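# Put one yellow sponge in each bench tote

## Task

Finish with exactly one yellow sponge inside each of the three totes on the bench, with no sponge sticking out past a tote's rim. Every other yellow sponge (spares start on the top of the low shelf) must end up on top of that shelf. Do not shift or rotate the totes or the cartons beneath the bench. The robot must not topple or be left leaning, and nothing may count as in place only because the robot is holding it there at the end.

## Robot and tools

ROBOT. A Hello Robot Stretch 3 with one arm. It has a two-wheel differential base, a lift that rides up and down a mast, and a telescoping arm that reaches out to the robot's right side. The arm cannot move the gripper forward or back; driving the base does that. The base measures 0.33 m front to back and 0.34 m across. It pivots about the point midway between the drive wheels, 0.05 m behind the front edge. Stowed (arm in, wrist folded), the wrist pokes out up to 0.06 m past the right side and a spin in place clears a 0.28 m radius; an unfolded, level gripper reaches beyond that circle.

FRAMES. Base frame: origin on the floor between the drive wheels, x forward, y left, z up. Odometry frame: the base frame where the scene began. hand_pose is reported in the base frame, at the point where closed fingertips meet; with all wrist joints at 0 its x axis is up, y runs along the arm toward the mast, z toward the rear. Fingertips are round pads 0.04 m across and shift slightly toward the wrist when wide open.

TOOLS.
execute_actions: actions is a list holding one action or none (none just reports state and images). cameras picks which images come back: head_camera, nav_camera, wrist_camera, all; omitted or null means all, [] means none. An action may contain:
- base: exactly one relative move from the base's last reported position. translate_m is a straight drive in metres, forward positive, -1 to 1. rotate_rad is an in-place turn in radians, counter-clockwise (left) positive, -3.2 to 3.2. No sideways motion.
- joints: a dict of absolute targets by name (not offsets): lift_m 0 to 1.1 (arm height); arm_m 0 to 0.52 (extension); wrist_yaw_rad -1.345 to 4.42 (0 along the arm, positive toward the front, 3.0 folded over the base); wrist_pitch_rad -1.57 to 0.451 (0 level, negative tips fingers down); wrist_roll_rad -2.911 to 2.911 (0 fingers side by side, level); gripper_m -0.089 to 0.179 (larger is wider; actual fingertip gap is about 0.007 m less when almost shut, 0.025 m less when fully open, zero below 0.007); head_pan_rad -3.953 to 1.73 (0 forward, positive left, -1.57 toward the arm); head_tilt_rad -1.53 to 0.419 (negative looks down). Tolerances for done: lift and arm 0.004, yaw and roll 0.02, pitch 0.05, gripper 0.004, head 0.02.
- contact_limits: {arm_m: effort percent 1 to 100}; the arm halts with contact_stop when its effort hits that level, and the cap also limits its holding force until the next action. Too low stops it immediately; values above the reported maximum are trimmed.
Motions in one action start together and may finish apart; none runs past 15 s. A joint or base you omit may keep pushing toward an old target without showing it. Unknown keys or out-of-range numbers reject the call with no motion. If a result reports a stop, the remaining execute_actions, wait and finished_scene calls in that reply are skipped.
wait: seconds 0 to 10; nothing new is commanded, returns state and images.
zoom_image: camera plus region [x0, y0, x1, y1] in pixels of that camera's latest full image, origin top left, at most 504 by 504.
finished_scene: scene is the current scene's number; ends it for good after the last command is held, reports success and gives the next task.

RESULTS. joint_positions gives current joint values. base_status and joint_status tell how each motion ended: done (for the base, wheels turned the commanded amount even if slipping), off_target (resting short, possibly still pushing), contact_stop, time_out, torque_fault. on_its_own covers uncommanded joints; its held at value is a target, not a position. motor_effort is percent of maximum, positive toward larger joint values, bracket = peak in the last action; readings carry offsets and noise, and positive wheel effort drives forward. lidar_m: 12 distances from the base origin in 30 degree sectors, first straight ahead then counter-clockwise (4th left, 7th back, 10th right), in a plane 0.17 m up, range 0.15 to 12 m, - for nothing; misses glass and thin legs, and the robot's own parts can block sectors 5, 6, 9, 10. wrist_depth_mm and head_depth_mm: 7x7 grids of median depth from top left (wrist 45 to 1000, head 280 to 4000, head image sideways). base_odometry counts wheel turns; heading positive left. turned_by_wheels and turned_by_imu give turn since last result. base_tilt in degrees, forward and right positive, with a fixed bias up to about 4. pictures lists returned images in order. Camera intrinsics and T_world_to_cam (base frame to camera) are supplied; head 896x504, nav fisheye 672x504, wrist 644x364; poses may be slightly off.

STOPS. Arm and lift halt on firm contact and then go slack until recommanded; a slack lift may sag under load or be pushed up by closing fingers on a surface. Base, wrist and head keep pushing into obstacles. Wrist servos overworked for seconds cut out for 10 s (torque_fault).

GRIPPER. Command below the object's width to grip (lower squeezes harder); release by going at least 0.02 above the touch value. Neither reading nor done confirms a grasp. Over-squeezing triggers a force reduction that may let things slip; send a new value to re-grip.

SPEED. Full base speed (0.30 m/s, 1.9 rad/s) only when lift_m < 0.30, arm_m < 0.03 and wrist_yaw_rad > 2.54; otherwise 0.10 m/s and 0.63 rad/s.

SAFETY. Fold or unfold the wrist only with lift_m 0.32 to 0.95, pitch -0.4 and roll near 0; once folded, lift can go to 0.25. With yaw below -0.4 keep pitch at -0.5 or lower. Pushing on something rigid with the gripper higher than about 0.45 m can tip the robot, more so with a raised contact limit or a second push. Never drive while gripping or pressing on a fixed object; if snagged, reverse the last move in small steps, pull the gripper free, and lower lift to about 0.2 if still leaning. The world keeps running while you compose replies, and loose objects may occasionally be bumped. Avoid drops, slams, hard hits and heavy pushes.

Each tool is called after ">>>" by a JSON object that holds its "method" and its "body".

## Session

>>> {"method": "execute_actions", "body": {"actions": []}}

Scene clock: 0.00 s.
base_odometry: x=+0.000 y=+0.000 heading=+0.000 (m, m, rad; odometry frame)
turned_by_wheels: +0.000 (rad since the last result)
turned_by_imu: +0.000 (rad since the last result)
base_tilt: forward=+0.4 right=+0.3 (deg)
lidar_m: 1.11 2.61 2.35 2.50 1.27 1.28 1.52 1.78 1.87 1.76 0.93 0.93
head_depth_mm: 1710 1712 1707 1702 1710 1179 1002 / 1833 1857 1857 1859 1835 1176 1093 / 1949 2045 2044 2041 1999 1266 1209 / 1994 2275 2270 2250 2164 1370 1352 / 2020 2570 2544 2533 2436 1523 1533 / 2034 2842 2901 2893 2810 1756 1741 / 2024 2727 2756 2770 2783 2709 2335
base_status: not commanded
joint_positions: lift_m=+0.311 arm_m=+0.002 wrist_yaw_rad=+2.933 wrist_pitch_rad=-0.538 wrist_roll_rad=+0.002 gripper_m=+0.037 head_pan_rad=-0.003 head_tilt_rad=-0.001
joint_status: not commanded
motor_effort: left_wheel=+0 right_wheel=-1 lift_m=+20 arm_m=+0 wrist_yaw_rad=+0 wrist_pitch_rad=+6 wrist_roll_rad=+0 gripper_m=-1 head_pan_rad=+0 head_tilt_rad=+2 (%)
hand_pose: x=+0.0218 y=+0.0558 z=+0.2974 quat_wxyz=(+0.258, +0.698, +0.116, +0.658) (m; base frame)
wrist_depth_mm: - - - - - - - / - - - - - - - / 890 - 848 846 832 798 791 / 700 694 682 659 675 654 636 / 584 571 584 567 570 548 538 / 495 512 - - - 473 469 / 447 - - - 416 416 412
pictures: head_camera (sideways: a quarter turn clockwise sets it upright), nav_camera (sideways: a quarter turn counterclockwise sets it upright), wrist_camera
Images, in order (width x height): head_camera 896x504, nav_camera 672x504, wrist_camera 644x364.

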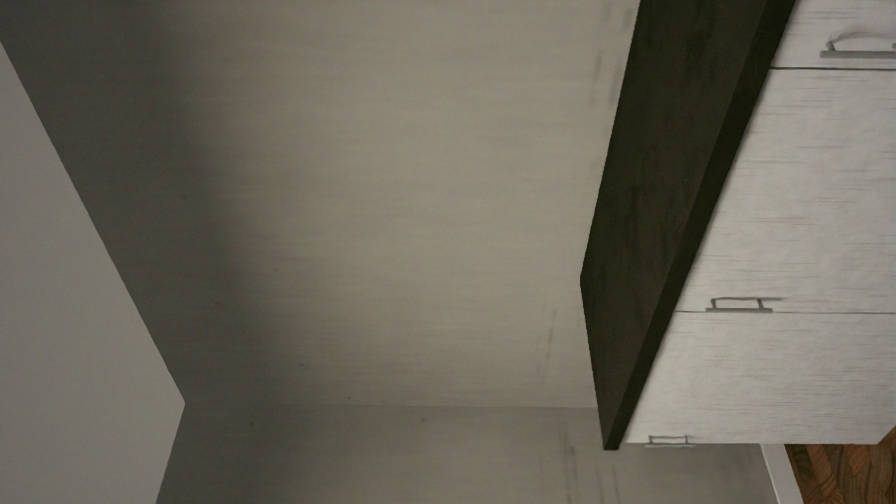

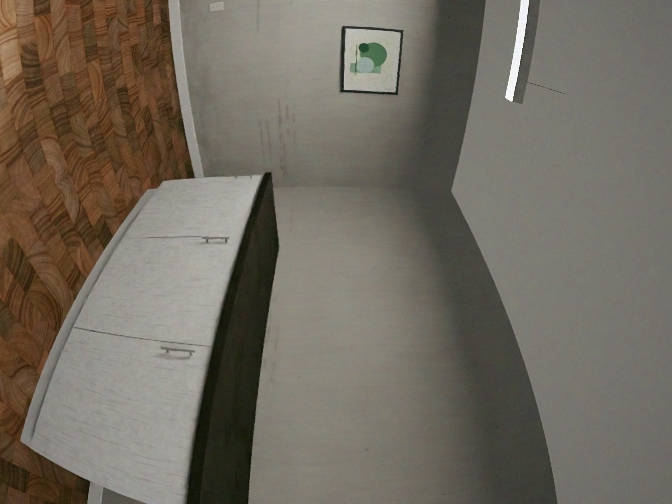

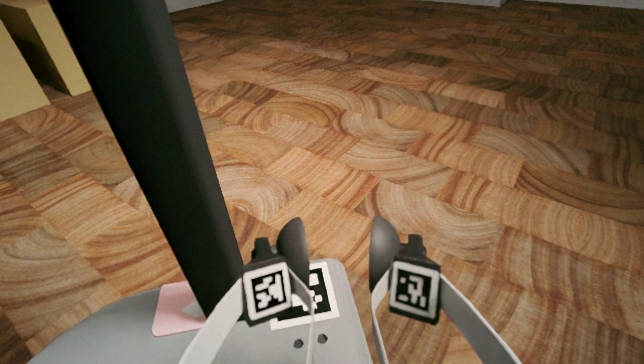

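>>> {"method": "execute_actions", "body": {"actions": [{"joints":{"head_pan_rad":1.7,"head_tilt_rad":-0.5}}], "cameras": ["nav_camera"]}}

>>> {"method": "execute_actions", "body": {"actions": [{"joints":{"head_pan_rad":-3.3}}], "cameras": ["nav_camera","head_camera"]}}

>>> {"method": "execute_actions", "body": {"actions": [{"joints":{"head_pan_rad":-1.9}}], "cameras": ["nav_camera"]}}

Scene clock: 4.47 s.
base_odometry: x=+0.000 y=+0.000 heading=+0.000 (m, m, rad; odometry frame)
turned_by_wheels: +0.000 (rad since the last result)
turned_by_imu: +0.000 (rad since the last result)
base_tilt: forward=+0.4 right=+0.0 (deg)
lidar_m: 1.11 2.61 2.35 2.50 1.27 1.28 1.52 1.79 1.87 1.76 0.93 0.93
head_depth_mm: 2786 2973 3180 2799 2091 1665 1373 / 2707 2965 3259 2794 2069 1669 1379 / 2506 2770 2992 2808 2066 1664 1380 / 2375 2536 2739 2802 2072 1658 1377 / 2229 2368 2570 2664 2094 1655 1385 / 2090 2256 1477 2430 1681 1654 1371 / 1964 2091 1482 2413 1713 - -
base_status: not commanded
joint_positions: lift_m=+0.311 arm_m=+0.002 wrist_yaw_rad=+2.933 wrist_pitch_rad=-0.538 wrist_roll_rad=+0.002 gripper_m=+0.037 head_pan_rad=+1.693 head_tilt_rad=-0.494
joint_status: all done
motor_effort: left_wheel=+0(0) right_wheel=-1(1) lift_m=+20(20) arm_m=+0(1) wrist_yaw_rad=+0(1) wrist_pitch_rad=+6(6) wrist_roll_rad=+0(0) gripper_m=-1(1) head_pan_rad=+4(63) head_tilt_rad=-1(18) (%)
hand_pose: x=+0.0218 y=+0.0558 z=+0.2974 quat_wxyz=(+0.258, +0.698, +0.116, +0.658) (m; base frame)
wrist_depth_mm: - - - - - - - / - - - - - - - / 886 - 850 830 830 794 790 / 706 683 687 676 668 640 638 / 571 576 584 558 566 550 540 / 501 509 - - - 468 463 / 449 - - - 418 417 411
pictures: nav_camera (sideways: a quarter turn counterclockwise sets it upright)
camera_calibration (this result's frames):
nav_camera: T_world_to_cam=[[-0.0697783, 0.464081, 0.88304, -1.10546], [0.99075, 0.135519, 0.00706782, 0.0383719], [-0.116388, 0.875365, -0.469244, 0.569932], [0, 0, 0, 1]] pos_world=[-0.0488207, 0.00892496, 1.24333]
Images, in order (width x height): nav_camera 672x504.

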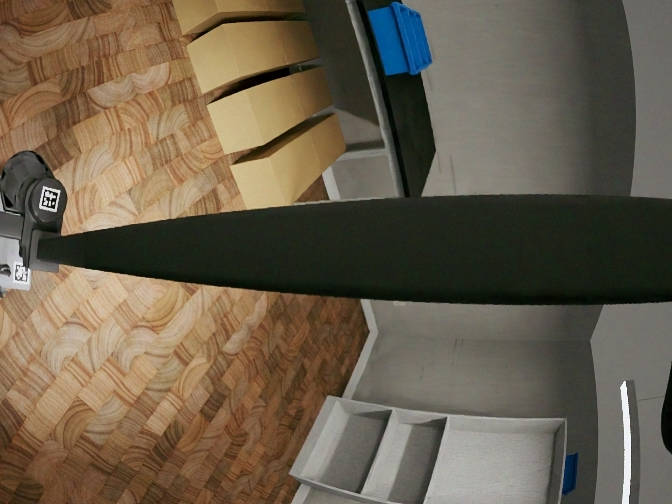

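Scene clock: 7.03 s.
base_odometry: x=+0.000 y=+0.000 heading=+0.000 (m, m, rad; odometry frame)
turned_by_wheels: +0.000 (rad since the last result)
turned_by_imu: +0.000 (rad since the last result)
base_tilt: forward=+0.2 right=+0.2 (deg)
lidar_m: 1.11 2.61 2.35 2.49 1.27 1.27 1.52 1.79 1.87 1.76 0.93 0.93
head_depth_mm: 2014 2098 1488 2202 1703 1600 1371 / 2123 2289 1645 2608 1719 1651 1373 / 2264 2441 2603 2429 1860 1670 1372 / 2455 2643 2873 2794 2088 1651 1376 / 2613 2803 3065 2837 2089 1655 1371 / 2432 2618 2805 2843 2061 1638 1376 / 2254 2367 2546 2624 2092 1652 1376
base_status: not commanded
joint_positions: lift_m=+0.311 arm_m=+0.002 wrist_yaw_rad=+2.933 wrist_pitch_rad=-0.538 wrist_roll_rad=+0.002 gripper_m=+0.037 head_pan_rad=-3.293 head_tilt_rad=-0.494
joint_status: all done
motor_effort: left_wheel=+0(0) right_wheel=-1(1) lift_m=+20(20) arm_m=+0(0) wrist_yaw_rad=+0(1) wrist_pitch_rad=+6(6) wrist_roll_rad=+0(0) gripper_m=+0(0) head_pan_rad=-5(61) head_tilt_rad=-1(1) (%)
hand_pose: x=+0.0218 y=+0.0558 z=+0.2974 quat_wxyz=(+0.258, +0.698, +0.116, +0.658) (m; base frame)
wrist_depth_mm: - - - - - - - / - - - - - - - / 877 - 857 826 828 803 783 / 710 697 681 659 656 648 650 / 576 583 582 560 567 537 542 / 495 512 - - - 471 469 / 453 - - - 417 413 408
pictures: head_camera (sideways: a quarter turn clockwise sets it upright), nav_camera (sideways: a quarter turn counterclockwise sets it upright)
camera_calibration (this result's frames):
head_camera: T_world_to_cam=[[0.462967, -0.0652222, -0.883972, 1.16781], [-0.133276, -0.991073, 0.00332329, 0.00477037], [-0.876298, 0.116273, -0.467527, 0.568381], [0, 0, 0, 1]] pos_world=[-0.0419523, 0.0148075, 1.29803]
nav_camera: T_world_to_cam=[[-0.465978, 0.0580381, 0.882891, -1.10285], [0.136761, 0.990579, 0.00706337, 0.0435871], [-0.874163, 0.124036, -0.469525, 0.57492], [0, 0, 0, 1]] pos_world=[-0.0172907, -0.05048, 1.24333]
Images, in order (width x height): head_camera 896x504, nav_camera 672x504.

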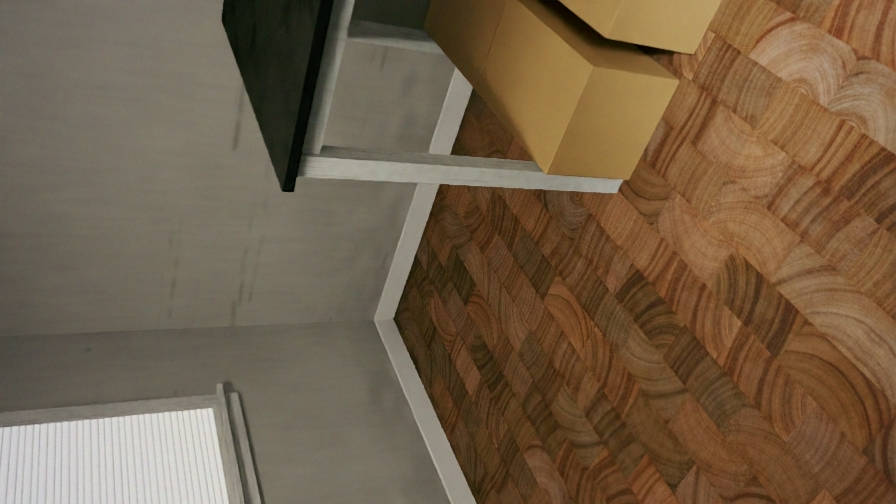

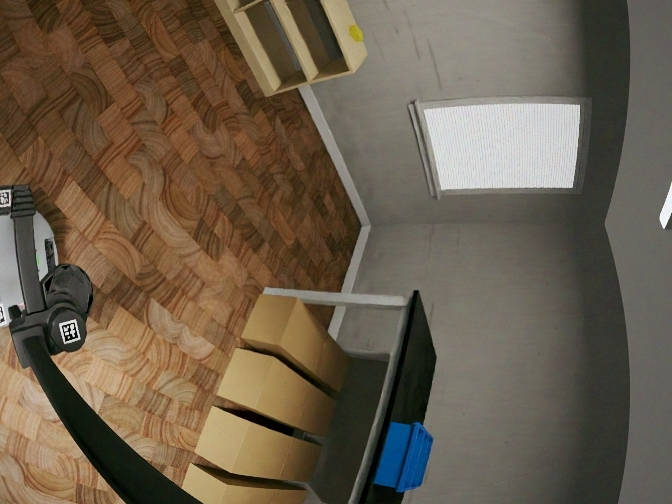

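Scene clock: 8.27 s.
base_odometry: x=+0.000 y=+0.000 heading=+0.000 (m, m, rad; odometry frame)
turned_by_wheels: +0.000 (rad since the last result)
turned_by_imu: +0.000 (rad since the last result)
base_tilt: forward=+0.5 right=+0.2 (deg)
lidar_m: 1.11 2.61 2.35 2.50 1.27 1.28 1.52 1.79 1.87 1.76 0.93 0.93
head_depth_mm: 1837 1984 2068 2163 2012 1672 1372 / 1931 2071 2121 2256 2060 1657 1378 / 2003 2129 2331 2299 2082 1668 1383 / 2112 2252 2478 2653 2080 1653 1372 / 2204 2391 2630 2722 2075 1663 1375 / 2187 2293 2463 2561 2078 1648 1383 / 1913 1997 2145 2236 2079 1662 1379
base_status: not commanded
joint_positions: lift_m=+0.311 arm_m=+0.002 wrist_yaw_rad=+2.933 wrist_pitch_rad=-0.538 wrist_roll_rad=+0.002 gripper_m=+0.037 head_pan_rad=-1.907 head_tilt_rad=-0.494
joint_status: all done
motor_effort: left_wheel=-1(0) right_wheel=+0(1) lift_m=+20(20) arm_m=+0(0) wrist_yaw_rad=+1(1) wrist_pitch_rad=+6(6) wrist_roll_rad=+0(0) gripper_m=+0(0) head_pan_rad=+5(62) head_tilt_rad=-1(1) (%)
hand_pose: x=+0.0218 y=+0.0558 z=+0.2974 quat_wxyz=(+0.258, +0.698, +0.116, +0.658) (m; base frame)
wrist_depth_mm: - - - - - - - / - - - - - - - / 875 - 841 836 812 807 787 / 706 699 676 668 663 649 639 / 575 575 591 563 573 539 544 / 497 511 - - - 470 462 / 447 - - - 415 411 408
pictures: nav_camera (sideways: a quarter turn counterclockwise sets it upright)
camera_calibration (this result's frames):
nav_camera: T_world_to_cam=[[-0.142883, -0.447313, 0.882891, -1.10482], [-0.948434, 0.316896, 0.00706337, 0.0502068], [-0.282944, -0.836354, -0.469526, 0.571313], [0, 0, 0, 1]] pos_world=[0.0514074, -0.0322894, 1.24333]
Images, in order (width x height): nav_camera 672x504.

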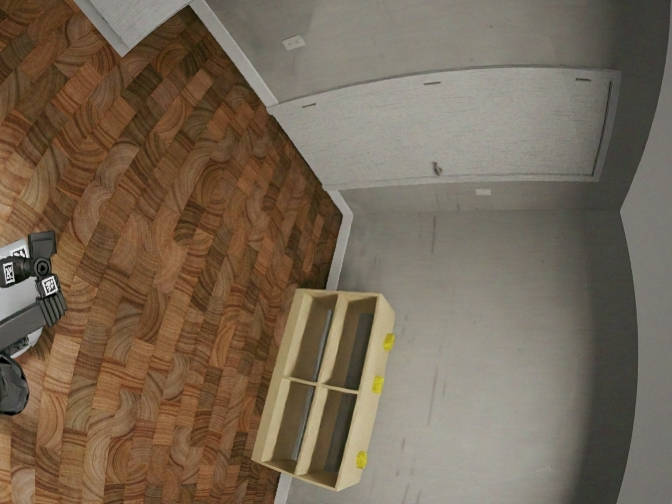

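>>> {"method": "execute_actions", "body": {"actions": [{"base":{"rotate_rad":2.4},"joints":{"head_pan_rad":0,"head_tilt_rad":-0.45,"lift_m":0.27}}], "cameras": ["nav_camera","head_camera"]}}

Scene clock: 13.03 s.
base_odometry: x=+0.000 y=+0.000 heading=+2.400 (m, m, rad; odometry frame)
turned_by_wheels: +2.400 (rad since the last result)
turned_by_imu: +2.429 (rad since the last result)
base_tilt: forward=+0.5 right=+0.0 (deg)
lidar_m: 1.27 1.35 1.79 1.73 1.87 1.60 0.93 0.99 1.45 2.35 2.60 1.31
head_depth_mm: 1859 2012 1452 2265 1729 1594 1413 / 1870 2018 1450 2283 1819 1617 1406 / 1875 2005 1317 2304 1746 1608 1416 / 1897 2018 1280 2321 1886 1636 1412 / 1902 2031 1307 2353 1744 1617 1407 / 1912 2059 1430 2352 1751 1656 1415 / 1935 2076 1427 2394 1730 1648 1409
base_status: done
joint_positions: lift_m=+0.270 arm_m=+0.002 wrist_yaw_rad=+2.933 wrist_pitch_rad=-0.539 wrist_roll_rad=+0.002 gripper_m=+0.037 head_pan_rad=-0.007 head_tilt_rad=-0.457
joint_status: all done
motor_effort: left_wheel=-2(9) right_wheel=+1(10) lift_m=+14(15) arm_m=+0(0) wrist_yaw_rad=+0(1) wrist_pitch_rad=+6(6) wrist_roll_rad=+0(0) gripper_m=+1(1) head_pan_rad=+3(64) head_tilt_rad=+3(11) (%)
hand_pose: x=+0.0218 y=+0.0557 z=+0.2569 quat_wxyz=(+0.259, +0.698, +0.116, +0.658) (m; base frame)
wrist_depth_mm: - - - - - - - / - - - - - 954 917 / 782 - 762 755 749 724 709 / 634 624 616 610 597 588 574 / 535 525 533 526 519 493 488 / 466 - - - - 427 419 / - - - - 376 373 371
pictures: head_camera (sideways: a quarter turn clockwise sets it upright), nav_camera (sideways: a quarter turn counterclockwise sets it upright)
camera_calibration (this result's frames):
head_camera: T_world_to_cam=[[-0.435107, -0.00219476, -0.900376, 1.19469], [-0.0106007, 0.99994, 0.00268534, 0.00485245], [0.900317, 0.0107131, -0.435104, 0.515353], [0, 0, 0, 1]] pos_world=[0.0558876, -0.00775111, 1.29989]
nav_camera: T_world_to_cam=[[0.437092, 0.00973658, 0.899364, -1.12985], [0.00670567, -0.999949, 0.00756656, 0.043725], [0.899392, 0.00272355, -0.437135, 0.521954], [0, 0, 0, 1]] pos_world=[0.0241126, 0.053302, 1.24398]
Images, in order (width x height): head_camera 896x504, nav_camera 672x504.

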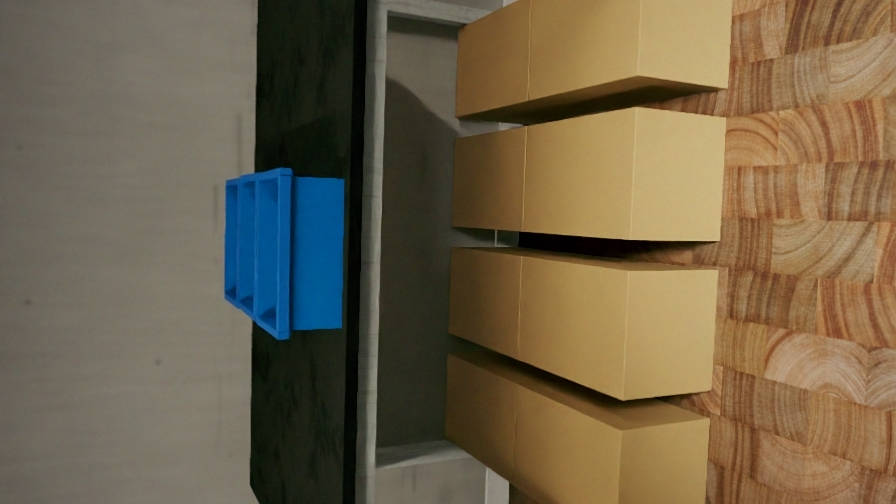

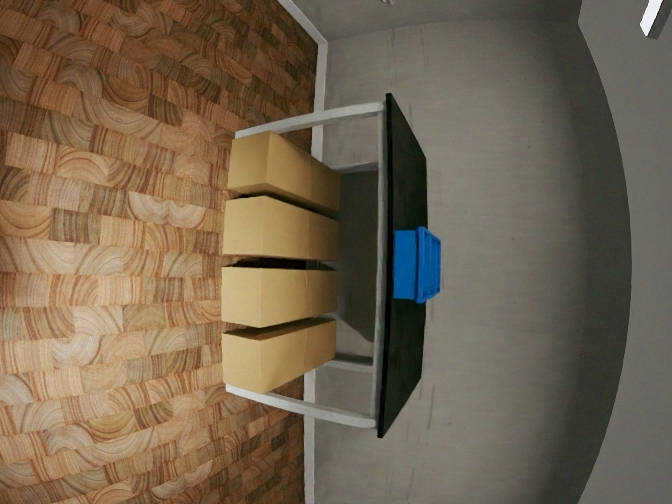

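>>> {"method": "execute_actions", "body": {"actions": [{"base":{"rotate_rad":-0.06}}], "cameras": []}}

>>> {"method": "execute_actions", "body": {"actions": [{"base":{"translate_m":0.93},"joints":{"head_tilt_rad":-0.6}}], "cameras": ["head_camera"]}}

Scene clock: 18.90 s.
base_odometry: x=+0.000 y=+0.000 heading=+2.340 (m, m, rad; odometry frame)
turned_by_wheels: -0.060 (rad since the last result)
turned_by_imu: -0.060 (rad since the last result)
base_tilt: forward=+0.4 right=+0.0 (deg)
lidar_m: 1.27 1.32 1.78 1.73 2.11 1.62 0.93 0.97 1.35 2.36 2.60 1.32
head_depth_mm: 1888 2021 1452 2328 1728 1635 1418 / 1889 2041 1438 2310 1804 1617 1412 / 1891 2025 1445 2324 1731 1621 1410 / 1882 1992 1272 2318 1797 1622 1417 / 1894 1979 1289 2321 1795 1629 1414 / 1883 2042 1334 2315 1734 1619 1418 / 1892 2058 1438 2302 1794 1633 1412
base_status: done
joint_positions: lift_m=+0.270 arm_m=+0.002 wrist_yaw_rad=+2.933 wrist_pitch_rad=-0.539 wrist_roll_rad=+0.002 gripper_m=+0.037 head_pan_rad=-0.007 head_tilt_rad=-0.457
joint_status: not commanded
motor_effort: left_wheel=+1(7) right_wheel=-2(5) lift_m=+14(14) arm_m=+0(0) wrist_yaw_rad=+0(0) wrist_pitch_rad=+6(6) wrist_roll_rad=+0(0) gripper_m=-1(0) head_pan_rad=+4(5) head_tilt_rad=+3(3) (%)
hand_pose: x=+0.0218 y=+0.0557 z=+0.2569 quat_wxyz=(+0.259, +0.698, +0.116, +0.658) (m; base frame)
wrist_depth_mm: - - - - - - - / - - - - - 950 925 / 807 - 776 746 745 717 711 / 631 623 603 608 614 582 590 / 531 520 531 530 516 492 484 / 463 - - - - 425 421 / - - - - 380 375 374
pictures: none
No camera images: the call's "cameras" was empty. Leave "cameras" out to get every camera's image.

Scene clock: 23.70 s.
base_odometry: x=-0.647 y=+0.668 heading=+2.340 (m, m, rad; odometry frame)
turned_by_wheels: +0.000 (rad since the last result)
turned_by_imu: +0.005 (rad since the last result)
base_tilt: forward=+0.4 right=+0.2 (deg)
lidar_m: 0.34 0.36 0.49 1.77 2.21 2.58 1.86 1.94 2.71 2.33 0.49 0.36
head_depth_mm: 1069 1172 958 697 546 473 1069 / 1072 1171 952 696 546 473 1045 / 1074 1176 810 564 440 468 1024 / 1070 1147 751 583 440 467 1021 / 1076 1148 750 584 439 473 1143 / 1074 1145 755 585 439 473 1021 / 1075 1175 735 584 439 472 1020
base_status: done
joint_positions: lift_m=+0.270 arm_m=+0.002 wrist_yaw_rad=+2.933 wrist_pitch_rad=-0.539 wrist_roll_rad=+0.002 gripper_m=+0.037 head_pan_rad=-0.007 head_tilt_rad=-0.593
joint_status: all done
motor_effort: left_wheel=+1(12) right_wheel=-2(5) lift_m=+14(15) arm_m=+0(0) wrist_yaw_rad=+0(1) wrist_pitch_rad=+6(6) wrist_roll_rad=+0(0) gripper_m=+0(1) head_pan_rad=+4(5) head_tilt_rad=-1(12) (%)
hand_pose: x=+0.0218 y=+0.0557 z=+0.2569 quat_wxyz=(+0.259, +0.698, +0.116, +0.658) (m; base frame)
wrist_depth_mm: - - - - 713 521 418 / - - - - 779 468 344 / 800 - 775 755 717 493 349 / 632 627 621 609 602 504 356 / 526 518 527 526 523 484 362 / 463 - - - - 428 399 / - - - - 379 376 372
pictures: head_camera (sideways: a quarter turn clockwise sets it upright)
camera_calibration (this result's frames):
head_camera: T_world_to_cam=[[-0.553008, -0.00141865, -0.833175, 1.10777], [-0.0101652, 0.999936, 0.00504441, 0.00177922], [0.833114, 0.011259, -0.552987, 0.669147], [0, 0, 0, 1]] pos_world=[0.0551466, -0.00774149, 1.29298]
Images, in order (width x height): head_camera 896x504.

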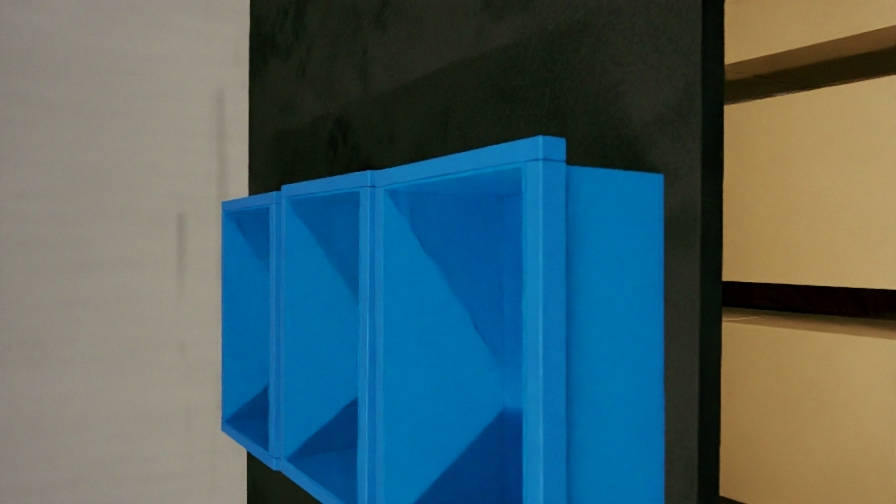

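>>> {"method": "execute_actions", "body": {"actions": [{"base":{"rotate_rad":1.55},"joints":{"head_pan_rad":-1.57}}], "cameras": []}}

>>> {"method": "execute_actions", "body": {"actions": [{"base":{"translate_m":0.09},"joints":{"lift_m":0.9,"wrist_pitch_rad":-0.4}}], "cameras": []}}

>>> {"method": "execute_actions", "body": {"actions": [{"joints":{"wrist_yaw_rad":1.57}}], "cameras": []}}

>>> {"method": "execute_actions", "body": {"actions": [{"joints":{"lift_m":1.1,"wrist_pitch_rad":0}}], "cameras": ["head_camera"]}}

Scene clock: 30.53 s.
base_odometry: x=-0.647 y=+0.668 heading=-2.393 (m, m, rad; odometry frame)
turned_by_wheels: +1.550 (rad since the last result)
turned_by_imu: +1.569 (rad since the last result)
base_tilt: forward=+0.4 right=-0.1 (deg)
lidar_m: 1.78 1.76 2.60 1.86 1.93 2.73 2.33 0.50 0.36 0.34 0.36 0.48
head_depth_mm: 1080 1183 955 696 545 486 1063 / 1078 1188 953 694 546 485 1050 / 1083 1183 823 574 450 479 1022 / 1081 1152 746 591 439 477 1025 / 1071 1150 745 591 439 476 1179 / 1084 1155 746 589 438 474 1020 / 1078 1173 718 588 436 473 1020
base_status: done
joint_positions: lift_m=+0.270 arm_m=+0.002 wrist_yaw_rad=+2.933 wrist_pitch_rad=-0.539 wrist_roll_rad=+0.002 gripper_m=+0.037 head_pan_rad=-1.563 head_tilt_rad=-0.593
joint_status: all done
motor_effort: left_wheel=-2(9) right_wheel=+1(8) lift_m=+15(15) arm_m=+0(1) wrist_yaw_rad=+1(0) wrist_pitch_rad=+6(6) wrist_roll_rad=+0(0) gripper_m=+0(0) head_pan_rad=-5(62) head_tilt_rad=-1(1) (%)
hand_pose: x=+0.0218 y=+0.0556 z=+0.2569 quat_wxyz=(+0.259, +0.698, +0.116, +0.658) (m; base frame)
wrist_depth_mm: - - - - - - - / - - - - - 970 932 / 781 - 770 752 736 727 712 / 634 637 610 609 599 582 581 / 532 521 528 523 512 492 486 / 467 - - - - 429 422 / - - - - 377 375 371
pictures: none
No camera images: the call's "cameras" was empty. Leave "cameras" out to get every camera's image.

Scene clock: 37.10 s.
base_odometry: x=-0.713 y=+0.607 heading=-2.393 (m, m, rad; odometry frame)
turned_by_wheels: +0.000 (rad since the last result)
turned_by_imu: +0.001 (rad since the last result)
base_tilt: forward=+0.4 right=+0.2 (deg)
lidar_m: 1.78 1.68 2.31 1.87 1.93 2.63 2.42 0.52 0.36 0.34 0.35 0.51
head_depth_mm: 1077 1185 958 521 438 467 - / 1085 1187 743 579 438 474 - / 1074 1153 756 590 436 472 - / 1076 1155 753 587 435 473 - / 1076 1145 744 588 434 473 - / 1070 1174 735 574 440 472 1045 / 1074 1186 954 622 450 485 1098
base_status: done
joint_positions: lift_m=+0.900 arm_m=+0.002 wrist_yaw_rad=+2.933 wrist_pitch_rad=-0.424 wrist_roll_rad=+0.002 gripper_m=+0.037 head_pan_rad=-1.563 head_tilt_rad=-0.593
joint_status: all done
motor_effort: left_wheel=-2(8) right_wheel=+2(7) lift_m=+26(27) arm_m=+0(1) wrist_yaw_rad=+0(0) wrist_pitch_rad=+11(14) wrist_roll_rad=+0(0) gripper_m=+1(1) head_pan_rad=-5(5) head_tilt_rad=-2(1) (%)
hand_pose: x=+0.0251 y=+0.0714 z=+0.9110 quat_wxyz=(+0.220, +0.703, +0.076, +0.671) (m; base frame)
wrist_depth_mm: - - - - - - - / - - - - - - - / - - - - - - - / - - - - - - - / - - - - - - - / - - - - - - - / - - - - - - -
pictures: none
No camera images: the call's "cameras" was empty. Leave "cameras" out to get every camera's image.

Scene clock: 38.80 s.
base_odometry: x=-0.713 y=+0.607 heading=-2.393 (m, m, rad; odometry frame)
turned_by_wheels: +0.000 (rad since the last result)
turned_by_imu: +0.000 (rad since the last result)
base_tilt: forward=+0.5 right=+0.0 (deg)
lidar_m: 1.79 1.68 2.31 1.87 1.93 2.64 2.42 0.52 0.36 0.34 0.35 0.51
head_depth_mm: 1082 1177 956 523 437 467 - / 1074 1189 743 580 437 467 - / 1078 1150 753 589 436 467 - / 1081 1146 750 589 435 472 1258 / 1074 1152 744 587 434 472 1022 / 1074 1184 733 575 441 472 1034 / 1080 1177 954 622 448 486 1112
base_status: not commanded
joint_positions: lift_m=+0.900 arm_m=+0.002 wrist_yaw_rad=+1.574 wrist_pitch_rad=-0.424 wrist_roll_rad=+0.002 gripper_m=+0.037 head_pan_rad=-1.563 head_tilt_rad=-0.593
joint_status: all done
motor_effort: left_wheel=-2(2) right_wheel=+1(1) lift_m=+26(25) arm_m=+0(1) wrist_yaw_rad=-5(7) wrist_pitch_rad=+11(11) wrist_roll_rad=+0(0) gripper_m=-1(0) head_pan_rad=-5(5) head_tilt_rad=-1(1) (%)
hand_pose: x=+0.2023 y=-0.1469 z=+0.9110 quat_wxyz=(+0.593, +0.595, -0.383, +0.384) (m; base frame)
wrist_depth_mm: - - - - - - - / - - - - - 413 396 / - - - - - 389 272 / - - - - - - 233 / - - - - - - - / - - - - - - - / - - - - 784 765 751
pictures: none
No camera images: the call's "cameras" was empty. Leave "cameras" out to get every camera's image.

Scene clock: 41.47 s.
base_odometry: x=-0.713 y=+0.607 heading=-2.393 (m, m, rad; odometry frame)
turned_by_wheels: +0.000 (rad since the last result)
turned_by_imu: +0.000 (rad since the last result)
base_tilt: forward=+0.3 right=+0.0 (deg)
lidar_m: 1.78 1.68 2.31 1.86 1.93 2.64 2.42 0.52 0.36 0.34 0.35 0.52
head_depth_mm: - - - - - 1135 1050 / - - - - - 1113 1023 / - - - - - 1120 1022 / 1072 1150 755 - - 796 1241 / 1077 1147 743 559 - 797 1021 / 1077 1180 736 - - - 1015 / 1081 1187 1008 - - - 1061
base_status: not commanded
joint_positions: lift_m=+1.100 arm_m=+0.002 wrist_yaw_rad=+1.574 wrist_pitch_rad=-0.027 wrist_roll_rad=+0.002 gripper_m=+0.037 head_pan_rad=-1.563 head_tilt_rad=-0.593
joint_status: all done
motor_effort: left_wheel=-2(2) right_wheel=+1(1) lift_m=+25(26) arm_m=+0(0) wrist_yaw_rad=-5(5) wrist_pitch_rad=+13(13) wrist_roll_rad=+0(0) gripper_m=+0(1) head_pan_rad=-6(4) head_tilt_rad=-1(2) (%)
hand_pose: x=+0.2341 y=-0.1467 z=+1.2074 quat_wxyz=(+0.506, +0.508, -0.493, +0.493) (m; base frame)
wrist_depth_mm: - - - - - - - / - - - - - - - / - - - - - - - / - - - - - - - / - - - - - - - / - - - - - 696 690 / - - - - - 534 523
pictures: head_camera (sideways: a quarter turn clockwise sets it upright)
camera_calibration (this result's frames):
head_camera: T_world_to_cam=[[-0.00955034, 0.552929, -0.833174, 1.10445], [0.999678, 0.0248679, 0.00504443, -0.00438086], [0.0235085, -0.832857, -0.552988, 0.674087], [0, 0, 0, 1]] pos_world=[-0.000919413, -0.0491551, 1.29298]
Images, in order (width x height): head_camera 896x504.

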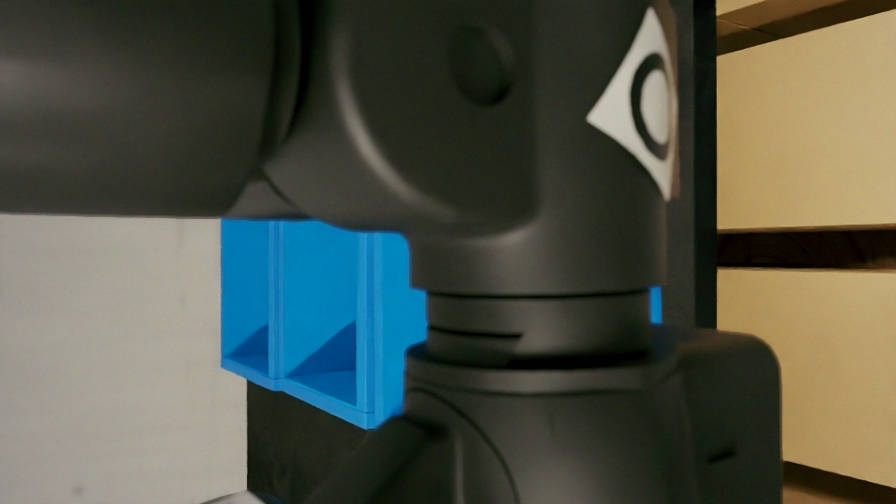

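>>> {"method": "execute_actions", "body": {"actions": [{"joints":{"wrist_yaw_rad":0,"wrist_pitch_rad":-0.55,"arm_m":0.15,"gripper_m":0.15}}], "cameras": ["wrist_camera"]}}

>>> {"method": "execute_actions", "body": {"actions": [{"joints":{"arm_m":0.5}}], "cameras": ["wrist_camera","nav_camera"]}}

Scene clock: 46.53 s.
base_odometry: x=-0.713 y=+0.607 heading=-2.393 (m, m, rad; odometry frame)
turned_by_wheels: +0.000 (rad since the last result)
turned_by_imu: +0.001 (rad since the last result)
base_tilt: forward=+0.5 right=+0.0 (deg)
lidar_m: 1.78 1.68 2.31 1.86 1.93 2.64 2.42 0.52 0.36 0.34 0.35 0.52
head_depth_mm: - - 906 522 438 487 1041 / - - - 580 437 475 1024 / - - - 593 436 472 1019 / 1079 1152 749 588 435 472 1237 / 1075 1158 742 586 433 473 1029 / 1076 1177 735 577 440 473 1020 / 1076 1182 952 621 449 485 1090
base_status: not commanded
joint_positions: lift_m=+1.100 arm_m=+0.150 wrist_yaw_rad=+0.004 wrist_pitch_rad=-0.560 wrist_roll_rad=+0.002 gripper_m=+0.150 head_pan_rad=-1.563 head_tilt_rad=-0.593
joint_status: all done
motor_effort: left_wheel=-2(2) right_wheel=+1(1) lift_m=+25(25) arm_m=+5(9) wrist_yaw_rad=-6(6) wrist_pitch_rad=+5(12) wrist_roll_rad=+0(0) gripper_m=+0(85) head_pan_rad=-4(5) head_tilt_rad=-1(1) (%)
hand_pose: x=-0.0208 y=-0.4989 z=+1.0817 quat_wxyz=(+0.679, +0.197, -0.680, -0.195) (m; base frame)
wrist_depth_mm: 782 782 800 773 793 781 778 / 793 770 564 565 566 701 680 / 609 591 402 401 395 549 541 / 486 443 433 433 421 442 440 / 403 249 248 235 231 248 373 / 338 225 250 252 254 240 323 / 193 275 288 285 284 224 279
pictures: wrist_camera
camera_calibration (this result's frames):
wrist_camera: T_world_to_cam=[[-0.998208, 0.00109268, -0.0598292, 0.0570895], [0.0473026, 0.626774, -0.777764, 1.19501], [0.0366495, -0.7792, -0.625703, 0.452048], [0, 0, 0, 1]] pos_world=[-0.0161073, -0.396829, 1.2157]
Images, in order (width x height): wrist_camera 644x364.

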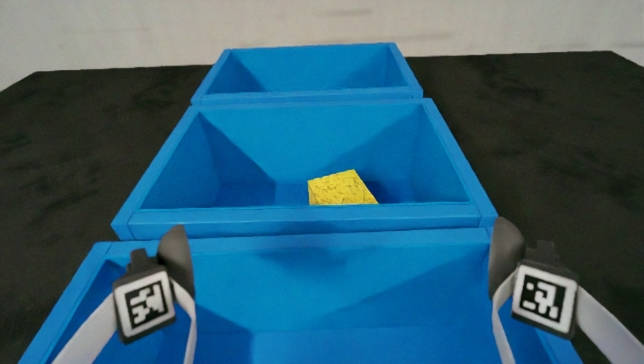

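Scene clock: 50.33 s.
base_odometry: x=-0.713 y=+0.607 heading=-2.393 (m, m, rad; odometry frame)
turned_by_wheels: +0.000 (rad since the last result)
turned_by_imu: +0.000 (rad since the last result)
base_tilt: forward=+0.4 right=+0.0 (deg)
lidar_m: 1.78 1.68 2.32 1.86 1.93 2.64 2.42 0.52 0.36 0.34 0.35 0.51
head_depth_mm: 1092 1181 953 521 438 486 1044 / 1077 1167 740 580 437 473 1019 / - 1138 754 589 436 472 1018 / 1078 1130 755 587 434 472 1238 / 1076 1147 743 584 433 473 1025 / 1076 1179 732 574 441 472 1023 / 1076 1177 956 622 449 485 1094
base_status: not commanded
joint_positions: lift_m=+1.100 arm_m=+0.500 wrist_yaw_rad=+0.002 wrist_pitch_rad=-0.561 wrist_roll_rad=+0.002 gripper_m=+0.150 head_pan_rad=-1.563 head_tilt_rad=-0.593
joint_status: all done
motor_effort: left_wheel=-2(2) right_wheel=+1(1) lift_m=+25(25) arm_m=+5(5) wrist_yaw_rad=-4(5) wrist_pitch_rad=+5(5) wrist_roll_rad=+0(0) gripper_m=+0(1) head_pan_rad=-5(4) head_tilt_rad=-1(1) (%)
hand_pose: x=-0.0210 y=-0.8488 z=+1.0816 quat_wxyz=(+0.679, +0.197, -0.680, -0.196) (m; base frame)
wrist_depth_mm: 477 476 481 477 474 474 476 / 525 531 528 525 534 525 519 / 564 561 572 569 551 549 535 / 478 302 295 298 292 445 435 / 401 283 331 333 326 374 371 / 221 242 338 331 317 216 322 / 197 283 293 292 286 199 279
pictures: nav_camera (sideways: a quarter turn counterclockwise sets it upright), wrist_camera
camera_calibration (this result's frames):
nav_camera: T_world_to_cam=[[0.0170306, -0.55465, 0.831909, -1.03931], [-0.999737, -0.0222371, 0.00564043, 0.0523731], [0.0153708, -0.831786, -0.554883, 0.680553], [0, 0, 0, 1]] pos_world=[0.0595988, -0.00921485, 1.24195]
wrist_camera: T_world_to_cam=[[-0.998206, 0.00238581, -0.0598256, 0.0583013], [0.0480851, 0.627294, -0.777296, 1.41416], [0.0356738, -0.778779, -0.626284, 0.180296], [0, 0, 0, 1]] pos_world=[-0.0162351, -0.746822, 1.21562]
Images, in order (width x height): nav_camera 672x504, wrist_camera 644x364.

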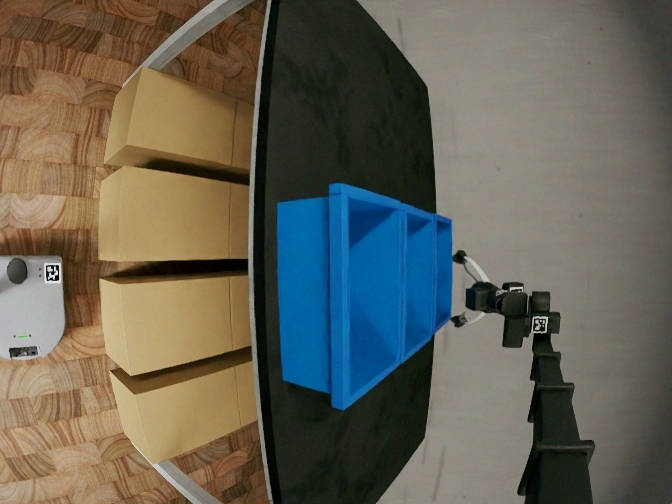

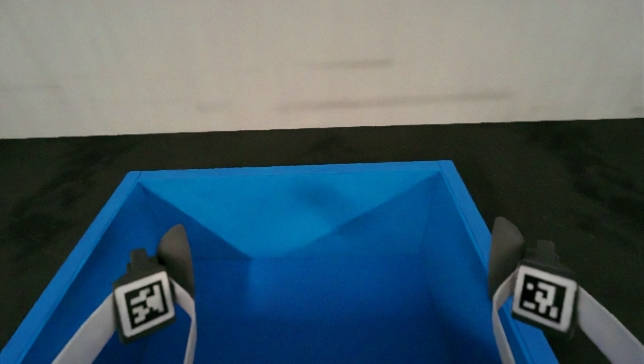

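>>> {"method": "execute_actions", "body": {"actions": [{"joints":{"arm_m":0.52,"wrist_pitch_rad":-0.78,"gripper_m":0.12}}], "cameras": ["wrist_camera"]}}

Scene clock: 53.83 s.
base_odometry: x=-0.713 y=+0.607 heading=-2.393 (m, m, rad; odometry frame)
turned_by_wheels: +0.000 (rad since the last result)
turned_by_imu: +0.000 (rad since the last result)
base_tilt: forward=+0.3 right=+0.1 (deg)
lidar_m: 1.78 1.68 2.31 1.86 1.93 2.64 2.43 0.52 0.36 0.34 0.35 0.51
head_depth_mm: 1091 1179 957 522 437 485 1046 / 1087 1177 743 581 437 474 1021 / - 1130 754 589 435 472 1022 / 1074 1148 746 588 435 472 1240 / 1072 1146 744 586 433 473 1020 / 1076 1178 734 576 440 472 1022 / 1077 1177 954 618 449 485 1098
base_status: not commanded
joint_positions: lift_m=+1.100 arm_m=+0.520 wrist_yaw_rad=+0.002 wrist_pitch_rad=-0.787 wrist_roll_rad=+0.002 gripper_m=+0.120 head_pan_rad=-1.563 head_tilt_rad=-0.593
joint_status: all done
motor_effort: left_wheel=-3(2) right_wheel=+1(1) lift_m=+25(25) arm_m=+4(3) wrist_yaw_rad=-4(4) wrist_pitch_rad=+3(5) wrist_roll_rad=+0(0) gripper_m=-2(85) head_pan_rad=-4(5) head_tilt_rad=-1(1) (%)
hand_pose: x=-0.0212 y=-0.8286 z=+1.0399 quat_wxyz=(+0.653, +0.272, -0.653, -0.271) (m; base frame)
wrist_depth_mm: 505 501 502 500 498 498 494 / 475 471 450 261 262 436 431 / 399 270 285 288 281 367 377 / 214 287 334 328 320 210 333 / 206 282 309 303 295 180 297 / 204 263 277 275 270 - 269 / 151 149 148 147 146 150 245
pictures: wrist_camera
camera_calibration (this result's frames):
wrist_camera: T_world_to_cam=[[-0.998237, 0.0158186, -0.0572107, 0.0640384], [0.0478274, 0.785186, -0.617411, 1.33365], [0.0351544, -0.619059, -0.784558, 0.466872], [0, 0, 0, 1]] pos_world=[-0.0162719, -0.759152, 1.19336]
Images, in order (width x height): wrist_camera 644x364.

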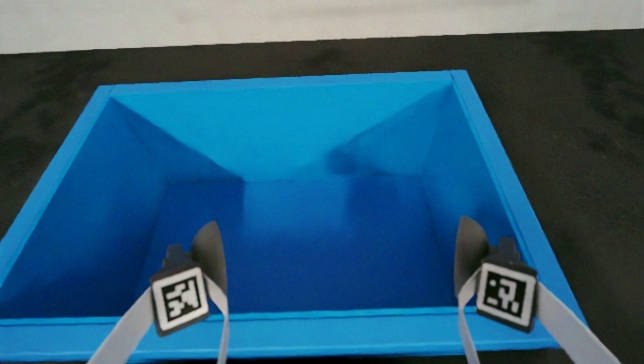

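Far one empty. Check middle and near.

>>> {"method": "execute_actions", "body": {"actions": [{"joints":{"wrist_pitch_rad":-0.5}}], "cameras": []}}

>>> {"method": "execute_actions", "body": {"actions": [{"joints":{"arm_m":0.36}}], "cameras": []}}

>>> {"method": "execute_actions", "body": {"actions": [{"joints":{"wrist_pitch_rad":-0.85}}], "cameras": ["wrist_camera"]}}

>>> {"method": "execute_actions", "body": {"actions": [{"joints":{"wrist_pitch_rad":-0.5}}], "cameras": []}}

>>> {"method": "execute_actions", "body": {"actions": [{"joints":{"arm_m":0.16}}], "cameras": []}}

>>> {"method": "execute_actions", "body": {"actions": [{"joints":{"wrist_pitch_rad":-0.85}}], "cameras": ["wrist_camera"]}}

Scene clock: 60.10 s.
base_odometry: x=-0.713 y=+0.607 heading=-2.393 (m, m, rad; odometry frame)
turned_by_wheels: +0.000 (rad since the last result)
turned_by_imu: +0.000 (rad since the last result)
base_tilt: forward=+0.4 right=+0.2 (deg)
lidar_m: 1.79 1.68 2.31 1.87 1.93 2.63 2.42 0.52 0.36 0.34 0.35 0.52
head_depth_mm: 1093 1181 961 522 438 485 1039 / 1089 1182 743 579 437 475 1022 / - 1036 754 589 436 473 1025 / 1080 1139 754 586 432 472 1237 / 1074 1151 740 585 434 473 1023 / 1075 1180 733 574 440 473 1025 / 1078 1185 954 622 448 485 1096
base_status: not commanded
joint_positions: lift_m=+1.100 arm_m=+0.520 wrist_yaw_rad=+0.002 wrist_pitch_rad=-0.524 wrist_roll_rad=+0.002 gripper_m=+0.120 head_pan_rad=-1.563 head_tilt_rad=-0.593
joint_status: all done
motor_effort: left_wheel=-2(2) right_wheel=+2(2) lift_m=+25(25) arm_m=+4(4) wrist_yaw_rad=-4(2) wrist_pitch_rad=+11(11) wrist_roll_rad=+0(0) gripper_m=-1(1) head_pan_rad=-4(4) head_tilt_rad=-1(1) (%)
hand_pose: x=-0.0210 y=-0.8745 z=+1.0893 quat_wxyz=(+0.683, +0.184, -0.683, -0.183) (m; base frame)
wrist_depth_mm: 452 455 454 452 463 456 454 / 499 500 498 501 505 500 505 / 552 553 559 552 537 543 544 / 511 500 489 488 478 467 466 / 421 275 289 292 284 400 387 / 342 263 328 326 323 - 335 / 208 290 301 301 291 198 292
pictures: none
No camera images: the call's "cameras" was empty. Leave "cameras" out to get every camera's image.

Scene clock: 62.53 s.
base_odometry: x=-0.713 y=+0.607 heading=-2.393 (m, m, rad; odometry frame)
turned_by_wheels: +0.000 (rad since the last result)
turned_by_imu: +0.000 (rad since the last result)
base_tilt: forward=+0.4 right=+0.2 (deg)
lidar_m: 1.78 1.68 2.31 1.86 1.93 2.64 2.42 0.52 0.36 0.34 0.35 0.52
head_depth_mm: 1072 1178 959 521 438 485 1042 / - 1177 742 581 436 476 1023 / - - 756 588 436 473 1019 / 1064 1150 752 588 433 473 1237 / 1076 1153 742 586 433 473 1023 / 1076 1183 734 575 441 472 1021 / 1078 1184 954 620 448 485 1090
base_status: not commanded
joint_positions: lift_m=+1.100 arm_m=+0.360 wrist_yaw_rad=+0.002 wrist_pitch_rad=-0.523 wrist_roll_rad=+0.002 gripper_m=+0.120 head_pan_rad=-1.563 head_tilt_rad=-0.593
joint_status: all done
motor_effort: left_wheel=-2(2) right_wheel=+1(1) lift_m=+25(26) arm_m=-3(2) wrist_yaw_rad=-4(4) wrist_pitch_rad=+11(11) wrist_roll_rad=+0(0) gripper_m=+0(0) head_pan_rad=-4(4) head_tilt_rad=-1(0) (%)
hand_pose: x=-0.0210 y=-0.7152 z=+1.0895 quat_wxyz=(+0.683, +0.184, -0.683, -0.183) (m; base frame)
wrist_depth_mm: 600 591 605 596 598 586 587 / 654 647 652 650 644 660 659 / 649 631 408 414 419 587 575 / 512 464 439 443 389 472 465 / 421 263 261 256 257 391 391 / 360 235 241 241 240 - 336 / 197 280 287 288 282 198 293
pictures: none
No camera images: the call's "cameras" was empty. Leave "cameras" out to get every camera's image.

Scene clock: 63.53 s.
base_odometry: x=-0.713 y=+0.607 heading=-2.393 (m, m, rad; odometry frame)
turned_by_wheels: +0.000 (rad since the last result)
turned_by_imu: +0.000 (rad since the last result)
base_tilt: forward=+0.1 right=+0.2 (deg)
lidar_m: 1.79 1.68 2.30 1.87 1.93 2.64 2.42 0.52 0.36 0.34 0.35 0.52
head_depth_mm: 1080 1177 956 522 438 486 1041 / - 1181 735 581 436 474 1024 / - - 756 589 435 472 1020 / 1076 1149 743 585 434 474 1238 / 1072 1155 743 586 433 472 1027 / 1077 1182 733 576 440 472 1019 / 1075 1175 956 623 449 485 1092
base_status: not commanded
joint_positions: lift_m=+1.100 arm_m=+0.360 wrist_yaw_rad=+0.002 wrist_pitch_rad=-0.855 wrist_roll_rad=+0.002 gripper_m=+0.120 head_pan_rad=-1.563 head_tilt_rad=-0.593
joint_status: all done
motor_effort: left_wheel=-2(2) right_wheel=+1(1) lift_m=+26(25) arm_m=-3(3) wrist_yaw_rad=-3(3) wrist_pitch_rad=+3(9) wrist_roll_rad=+0(0) gripper_m=+0(1) head_pan_rad=-6(3) head_tilt_rad=-1(1) (%)
hand_pose: x=-0.0212 y=-0.6551 z=+1.0291 quat_wxyz=(+0.643, +0.294, -0.643, -0.293) (m; base frame)
wrist_depth_mm: 492 330 387 389 360 449 444 / 424 240 238 233 233 381 387 / 357 226 226 228 229 211 344 / 201 255 282 283 283 196 313 / 194 268 291 243 281 182 277 / 193 247 266 224 252 - 152 / 192 239 245 235 232 199 138
pictures: wrist_camera
camera_calibration (this result's frames):
wrist_camera: T_world_to_cam=[[-0.998245, 0.0197589, -0.0558198, 0.0617847], [0.0477727, 0.825723, -0.56205, 1.16039], [0.0349862, -0.56373, -0.825218, 0.643872], [0, 0, 0, 1]] pos_world=[-0.0162852, -0.596407, 1.18698]
Images, in order (width x height): wrist_camera 644x364.

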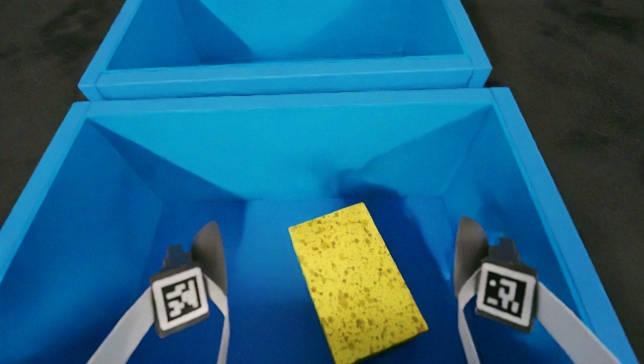

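Scene clock: 64.53 s.
base_odometry: x=-0.713 y=+0.607 heading=-2.393 (m, m, rad; odometry frame)
turned_by_wheels: +0.000 (rad since the last result)
turned_by_imu: +0.000 (rad since the last result)
base_tilt: forward=+0.3 right=+0.1 (deg)
lidar_m: 1.78 1.68 2.30 1.87 1.92 2.63 2.42 0.52 0.36 0.34 0.35 0.52
head_depth_mm: 1073 1184 955 522 439 485 1045 / - 1176 742 580 437 474 1022 / - - 755 589 436 473 1023 / 1065 1151 754 586 435 473 1241 / 1077 1142 744 585 433 473 1021 / 1079 1178 732 576 440 472 1021 / 1073 1179 955 621 448 486 1090
base_status: not commanded
joint_positions: lift_m=+1.100 arm_m=+0.360 wrist_yaw_rad=+0.002 wrist_pitch_rad=-0.524 wrist_roll_rad=+0.002 gripper_m=+0.120 head_pan_rad=-1.563 head_tilt_rad=-0.593
joint_status: all done
motor_effort: left_wheel=-2(2) right_wheel=+1(1) lift_m=+25(25) arm_m=-3(3) wrist_yaw_rad=-3(3) wrist_pitch_rad=+11(12) wrist_roll_rad=+0(0) gripper_m=+0(1) head_pan_rad=-4(5) head_tilt_rad=-1(1) (%)
hand_pose: x=-0.0210 y=-0.7150 z=+1.0893 quat_wxyz=(+0.683, +0.184, -0.683, -0.183) (m; base frame)
wrist_depth_mm: 601 586 601 587 593 594 587 / 646 654 656 655 649 658 655 / 655 627 408 413 420 587 569 / 505 466 439 445 384 468 464 / 423 261 261 257 256 395 389 / 360 234 243 242 241 - 334 / 198 278 291 285 282 201 295
pictures: none
No camera images: the call's "cameras" was empty. Leave "cameras" out to get every camera's image.

Scene clock: 67.23 s.
base_odometry: x=-0.713 y=+0.607 heading=-2.393 (m, m, rad; odometry frame)
turned_by_wheels: +0.000 (rad since the last result)
turned_by_imu: +0.000 (rad since the last result)
base_tilt: forward=+0.4 right=+0.0 (deg)
lidar_m: 1.78 1.68 2.30 1.87 1.93 2.64 2.42 0.53 0.36 0.34 0.35 0.51
head_depth_mm: - - 906 523 438 485 1046 / - - 621 579 437 474 1022 / - - - 588 435 473 1022 / 1078 1152 764 588 435 473 1236 / 1073 1148 735 585 433 473 1019 / 1072 1186 732 576 440 473 1023 / 1074 1184 959 622 448 485 1095
base_status: not commanded
joint_positions: lift_m=+1.100 arm_m=+0.160 wrist_yaw_rad=+0.002 wrist_pitch_rad=-0.523 wrist_roll_rad=+0.002 gripper_m=+0.120 head_pan_rad=-1.563 head_tilt_rad=-0.593
joint_status: all done
motor_effort: left_wheel=-2(2) right_wheel=+1(1) lift_m=+25(25) arm_m=-4(9) wrist_yaw_rad=-4(3) wrist_pitch_rad=+11(11) wrist_roll_rad=+0(0) gripper_m=+0(2) head_pan_rad=-4(4) head_tilt_rad=-1(1) (%)
hand_pose: x=-0.0210 y=-0.5152 z=+1.0895 quat_wxyz=(+0.683, +0.184, -0.683, -0.183) (m; base frame)
wrist_depth_mm: 762 772 774 770 767 772 764 / 834 812 581 574 748 757 766 / 652 639 402 400 391 581 578 / 521 485 420 425 410 473 467 / 421 281 253 249 246 394 392 / 361 224 225 226 223 - 337 / 201 257 260 263 267 206 292
pictures: none
No camera images: the call's "cameras" was empty. Leave "cameras" out to get every camera's image.

Scene clock: 68.23 s.
base_odometry: x=-0.713 y=+0.607 heading=-2.393 (m, m, rad; odometry frame)
turned_by_wheels: +0.000 (rad since the last result)
turned_by_imu: +0.000 (rad since the last result)
base_tilt: forward=+0.2 right=+0.1 (deg)
lidar_m: 1.79 1.68 2.31 1.87 1.92 2.64 2.42 0.52 0.36 0.34 0.35 0.51
head_depth_mm: - - 902 522 437 485 1044 / - - 669 580 437 474 1020 / - - - 608 436 473 1024 / 1078 1154 741 597 435 473 1234 / 1076 1145 743 594 433 472 1024 / 1075 1186 734 575 440 473 1020 / 1073 1182 955 619 449 485 1093
base_status: not commanded
joint_positions: lift_m=+1.100 arm_m=+0.160 wrist_yaw_rad=+0.002 wrist_pitch_rad=-0.855 wrist_roll_rad=+0.002 gripper_m=+0.120 head_pan_rad=-1.563 head_tilt_rad=-0.593
joint_status: all done
motor_effort: left_wheel=-2(2) right_wheel=+1(1) lift_m=+25(26) arm_m=-4(3) wrist_yaw_rad=-3(4) wrist_pitch_rad=+3(9) wrist_roll_rad=+0(0) gripper_m=+0(0) head_pan_rad=-3(4) head_tilt_rad=-1(1) (%)
hand_pose: x=-0.0212 y=-0.4551 z=+1.0291 quat_wxyz=(+0.643, +0.294, -0.643, -0.293) (m; base frame)
wrist_depth_mm: 486 314 368 371 352 440 447 / 425 250 402 228 226 254 390 / 372 212 214 211 211 207 345 / 197 240 255 260 265 201 311 / 191 263 293 290 287 189 277 / 189 241 266 262 261 - 151 / 186 240 245 243 242 209 136
pictures: wrist_camera
camera_calibration (this result's frames):
wrist_camera: T_world_to_cam=[[-0.998245, 0.0197595, -0.0558191, 0.0578321], [0.0477722, 0.825732, -0.562036, 0.995224], [0.0349861, -0.563716, -0.825227, 0.756636], [0, 0, 0, 1]] pos_world=[-0.0162851, -0.396403, 1.18698]
Images, in order (width x height): wrist_camera 644x364.

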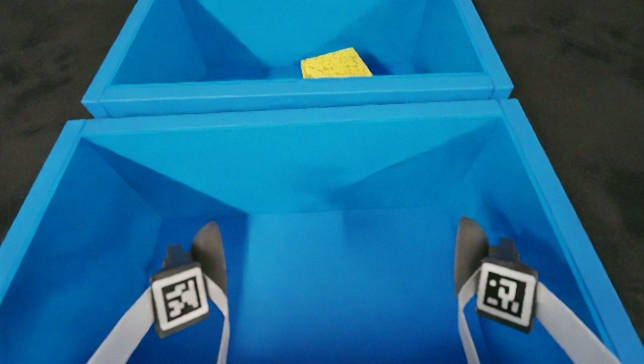

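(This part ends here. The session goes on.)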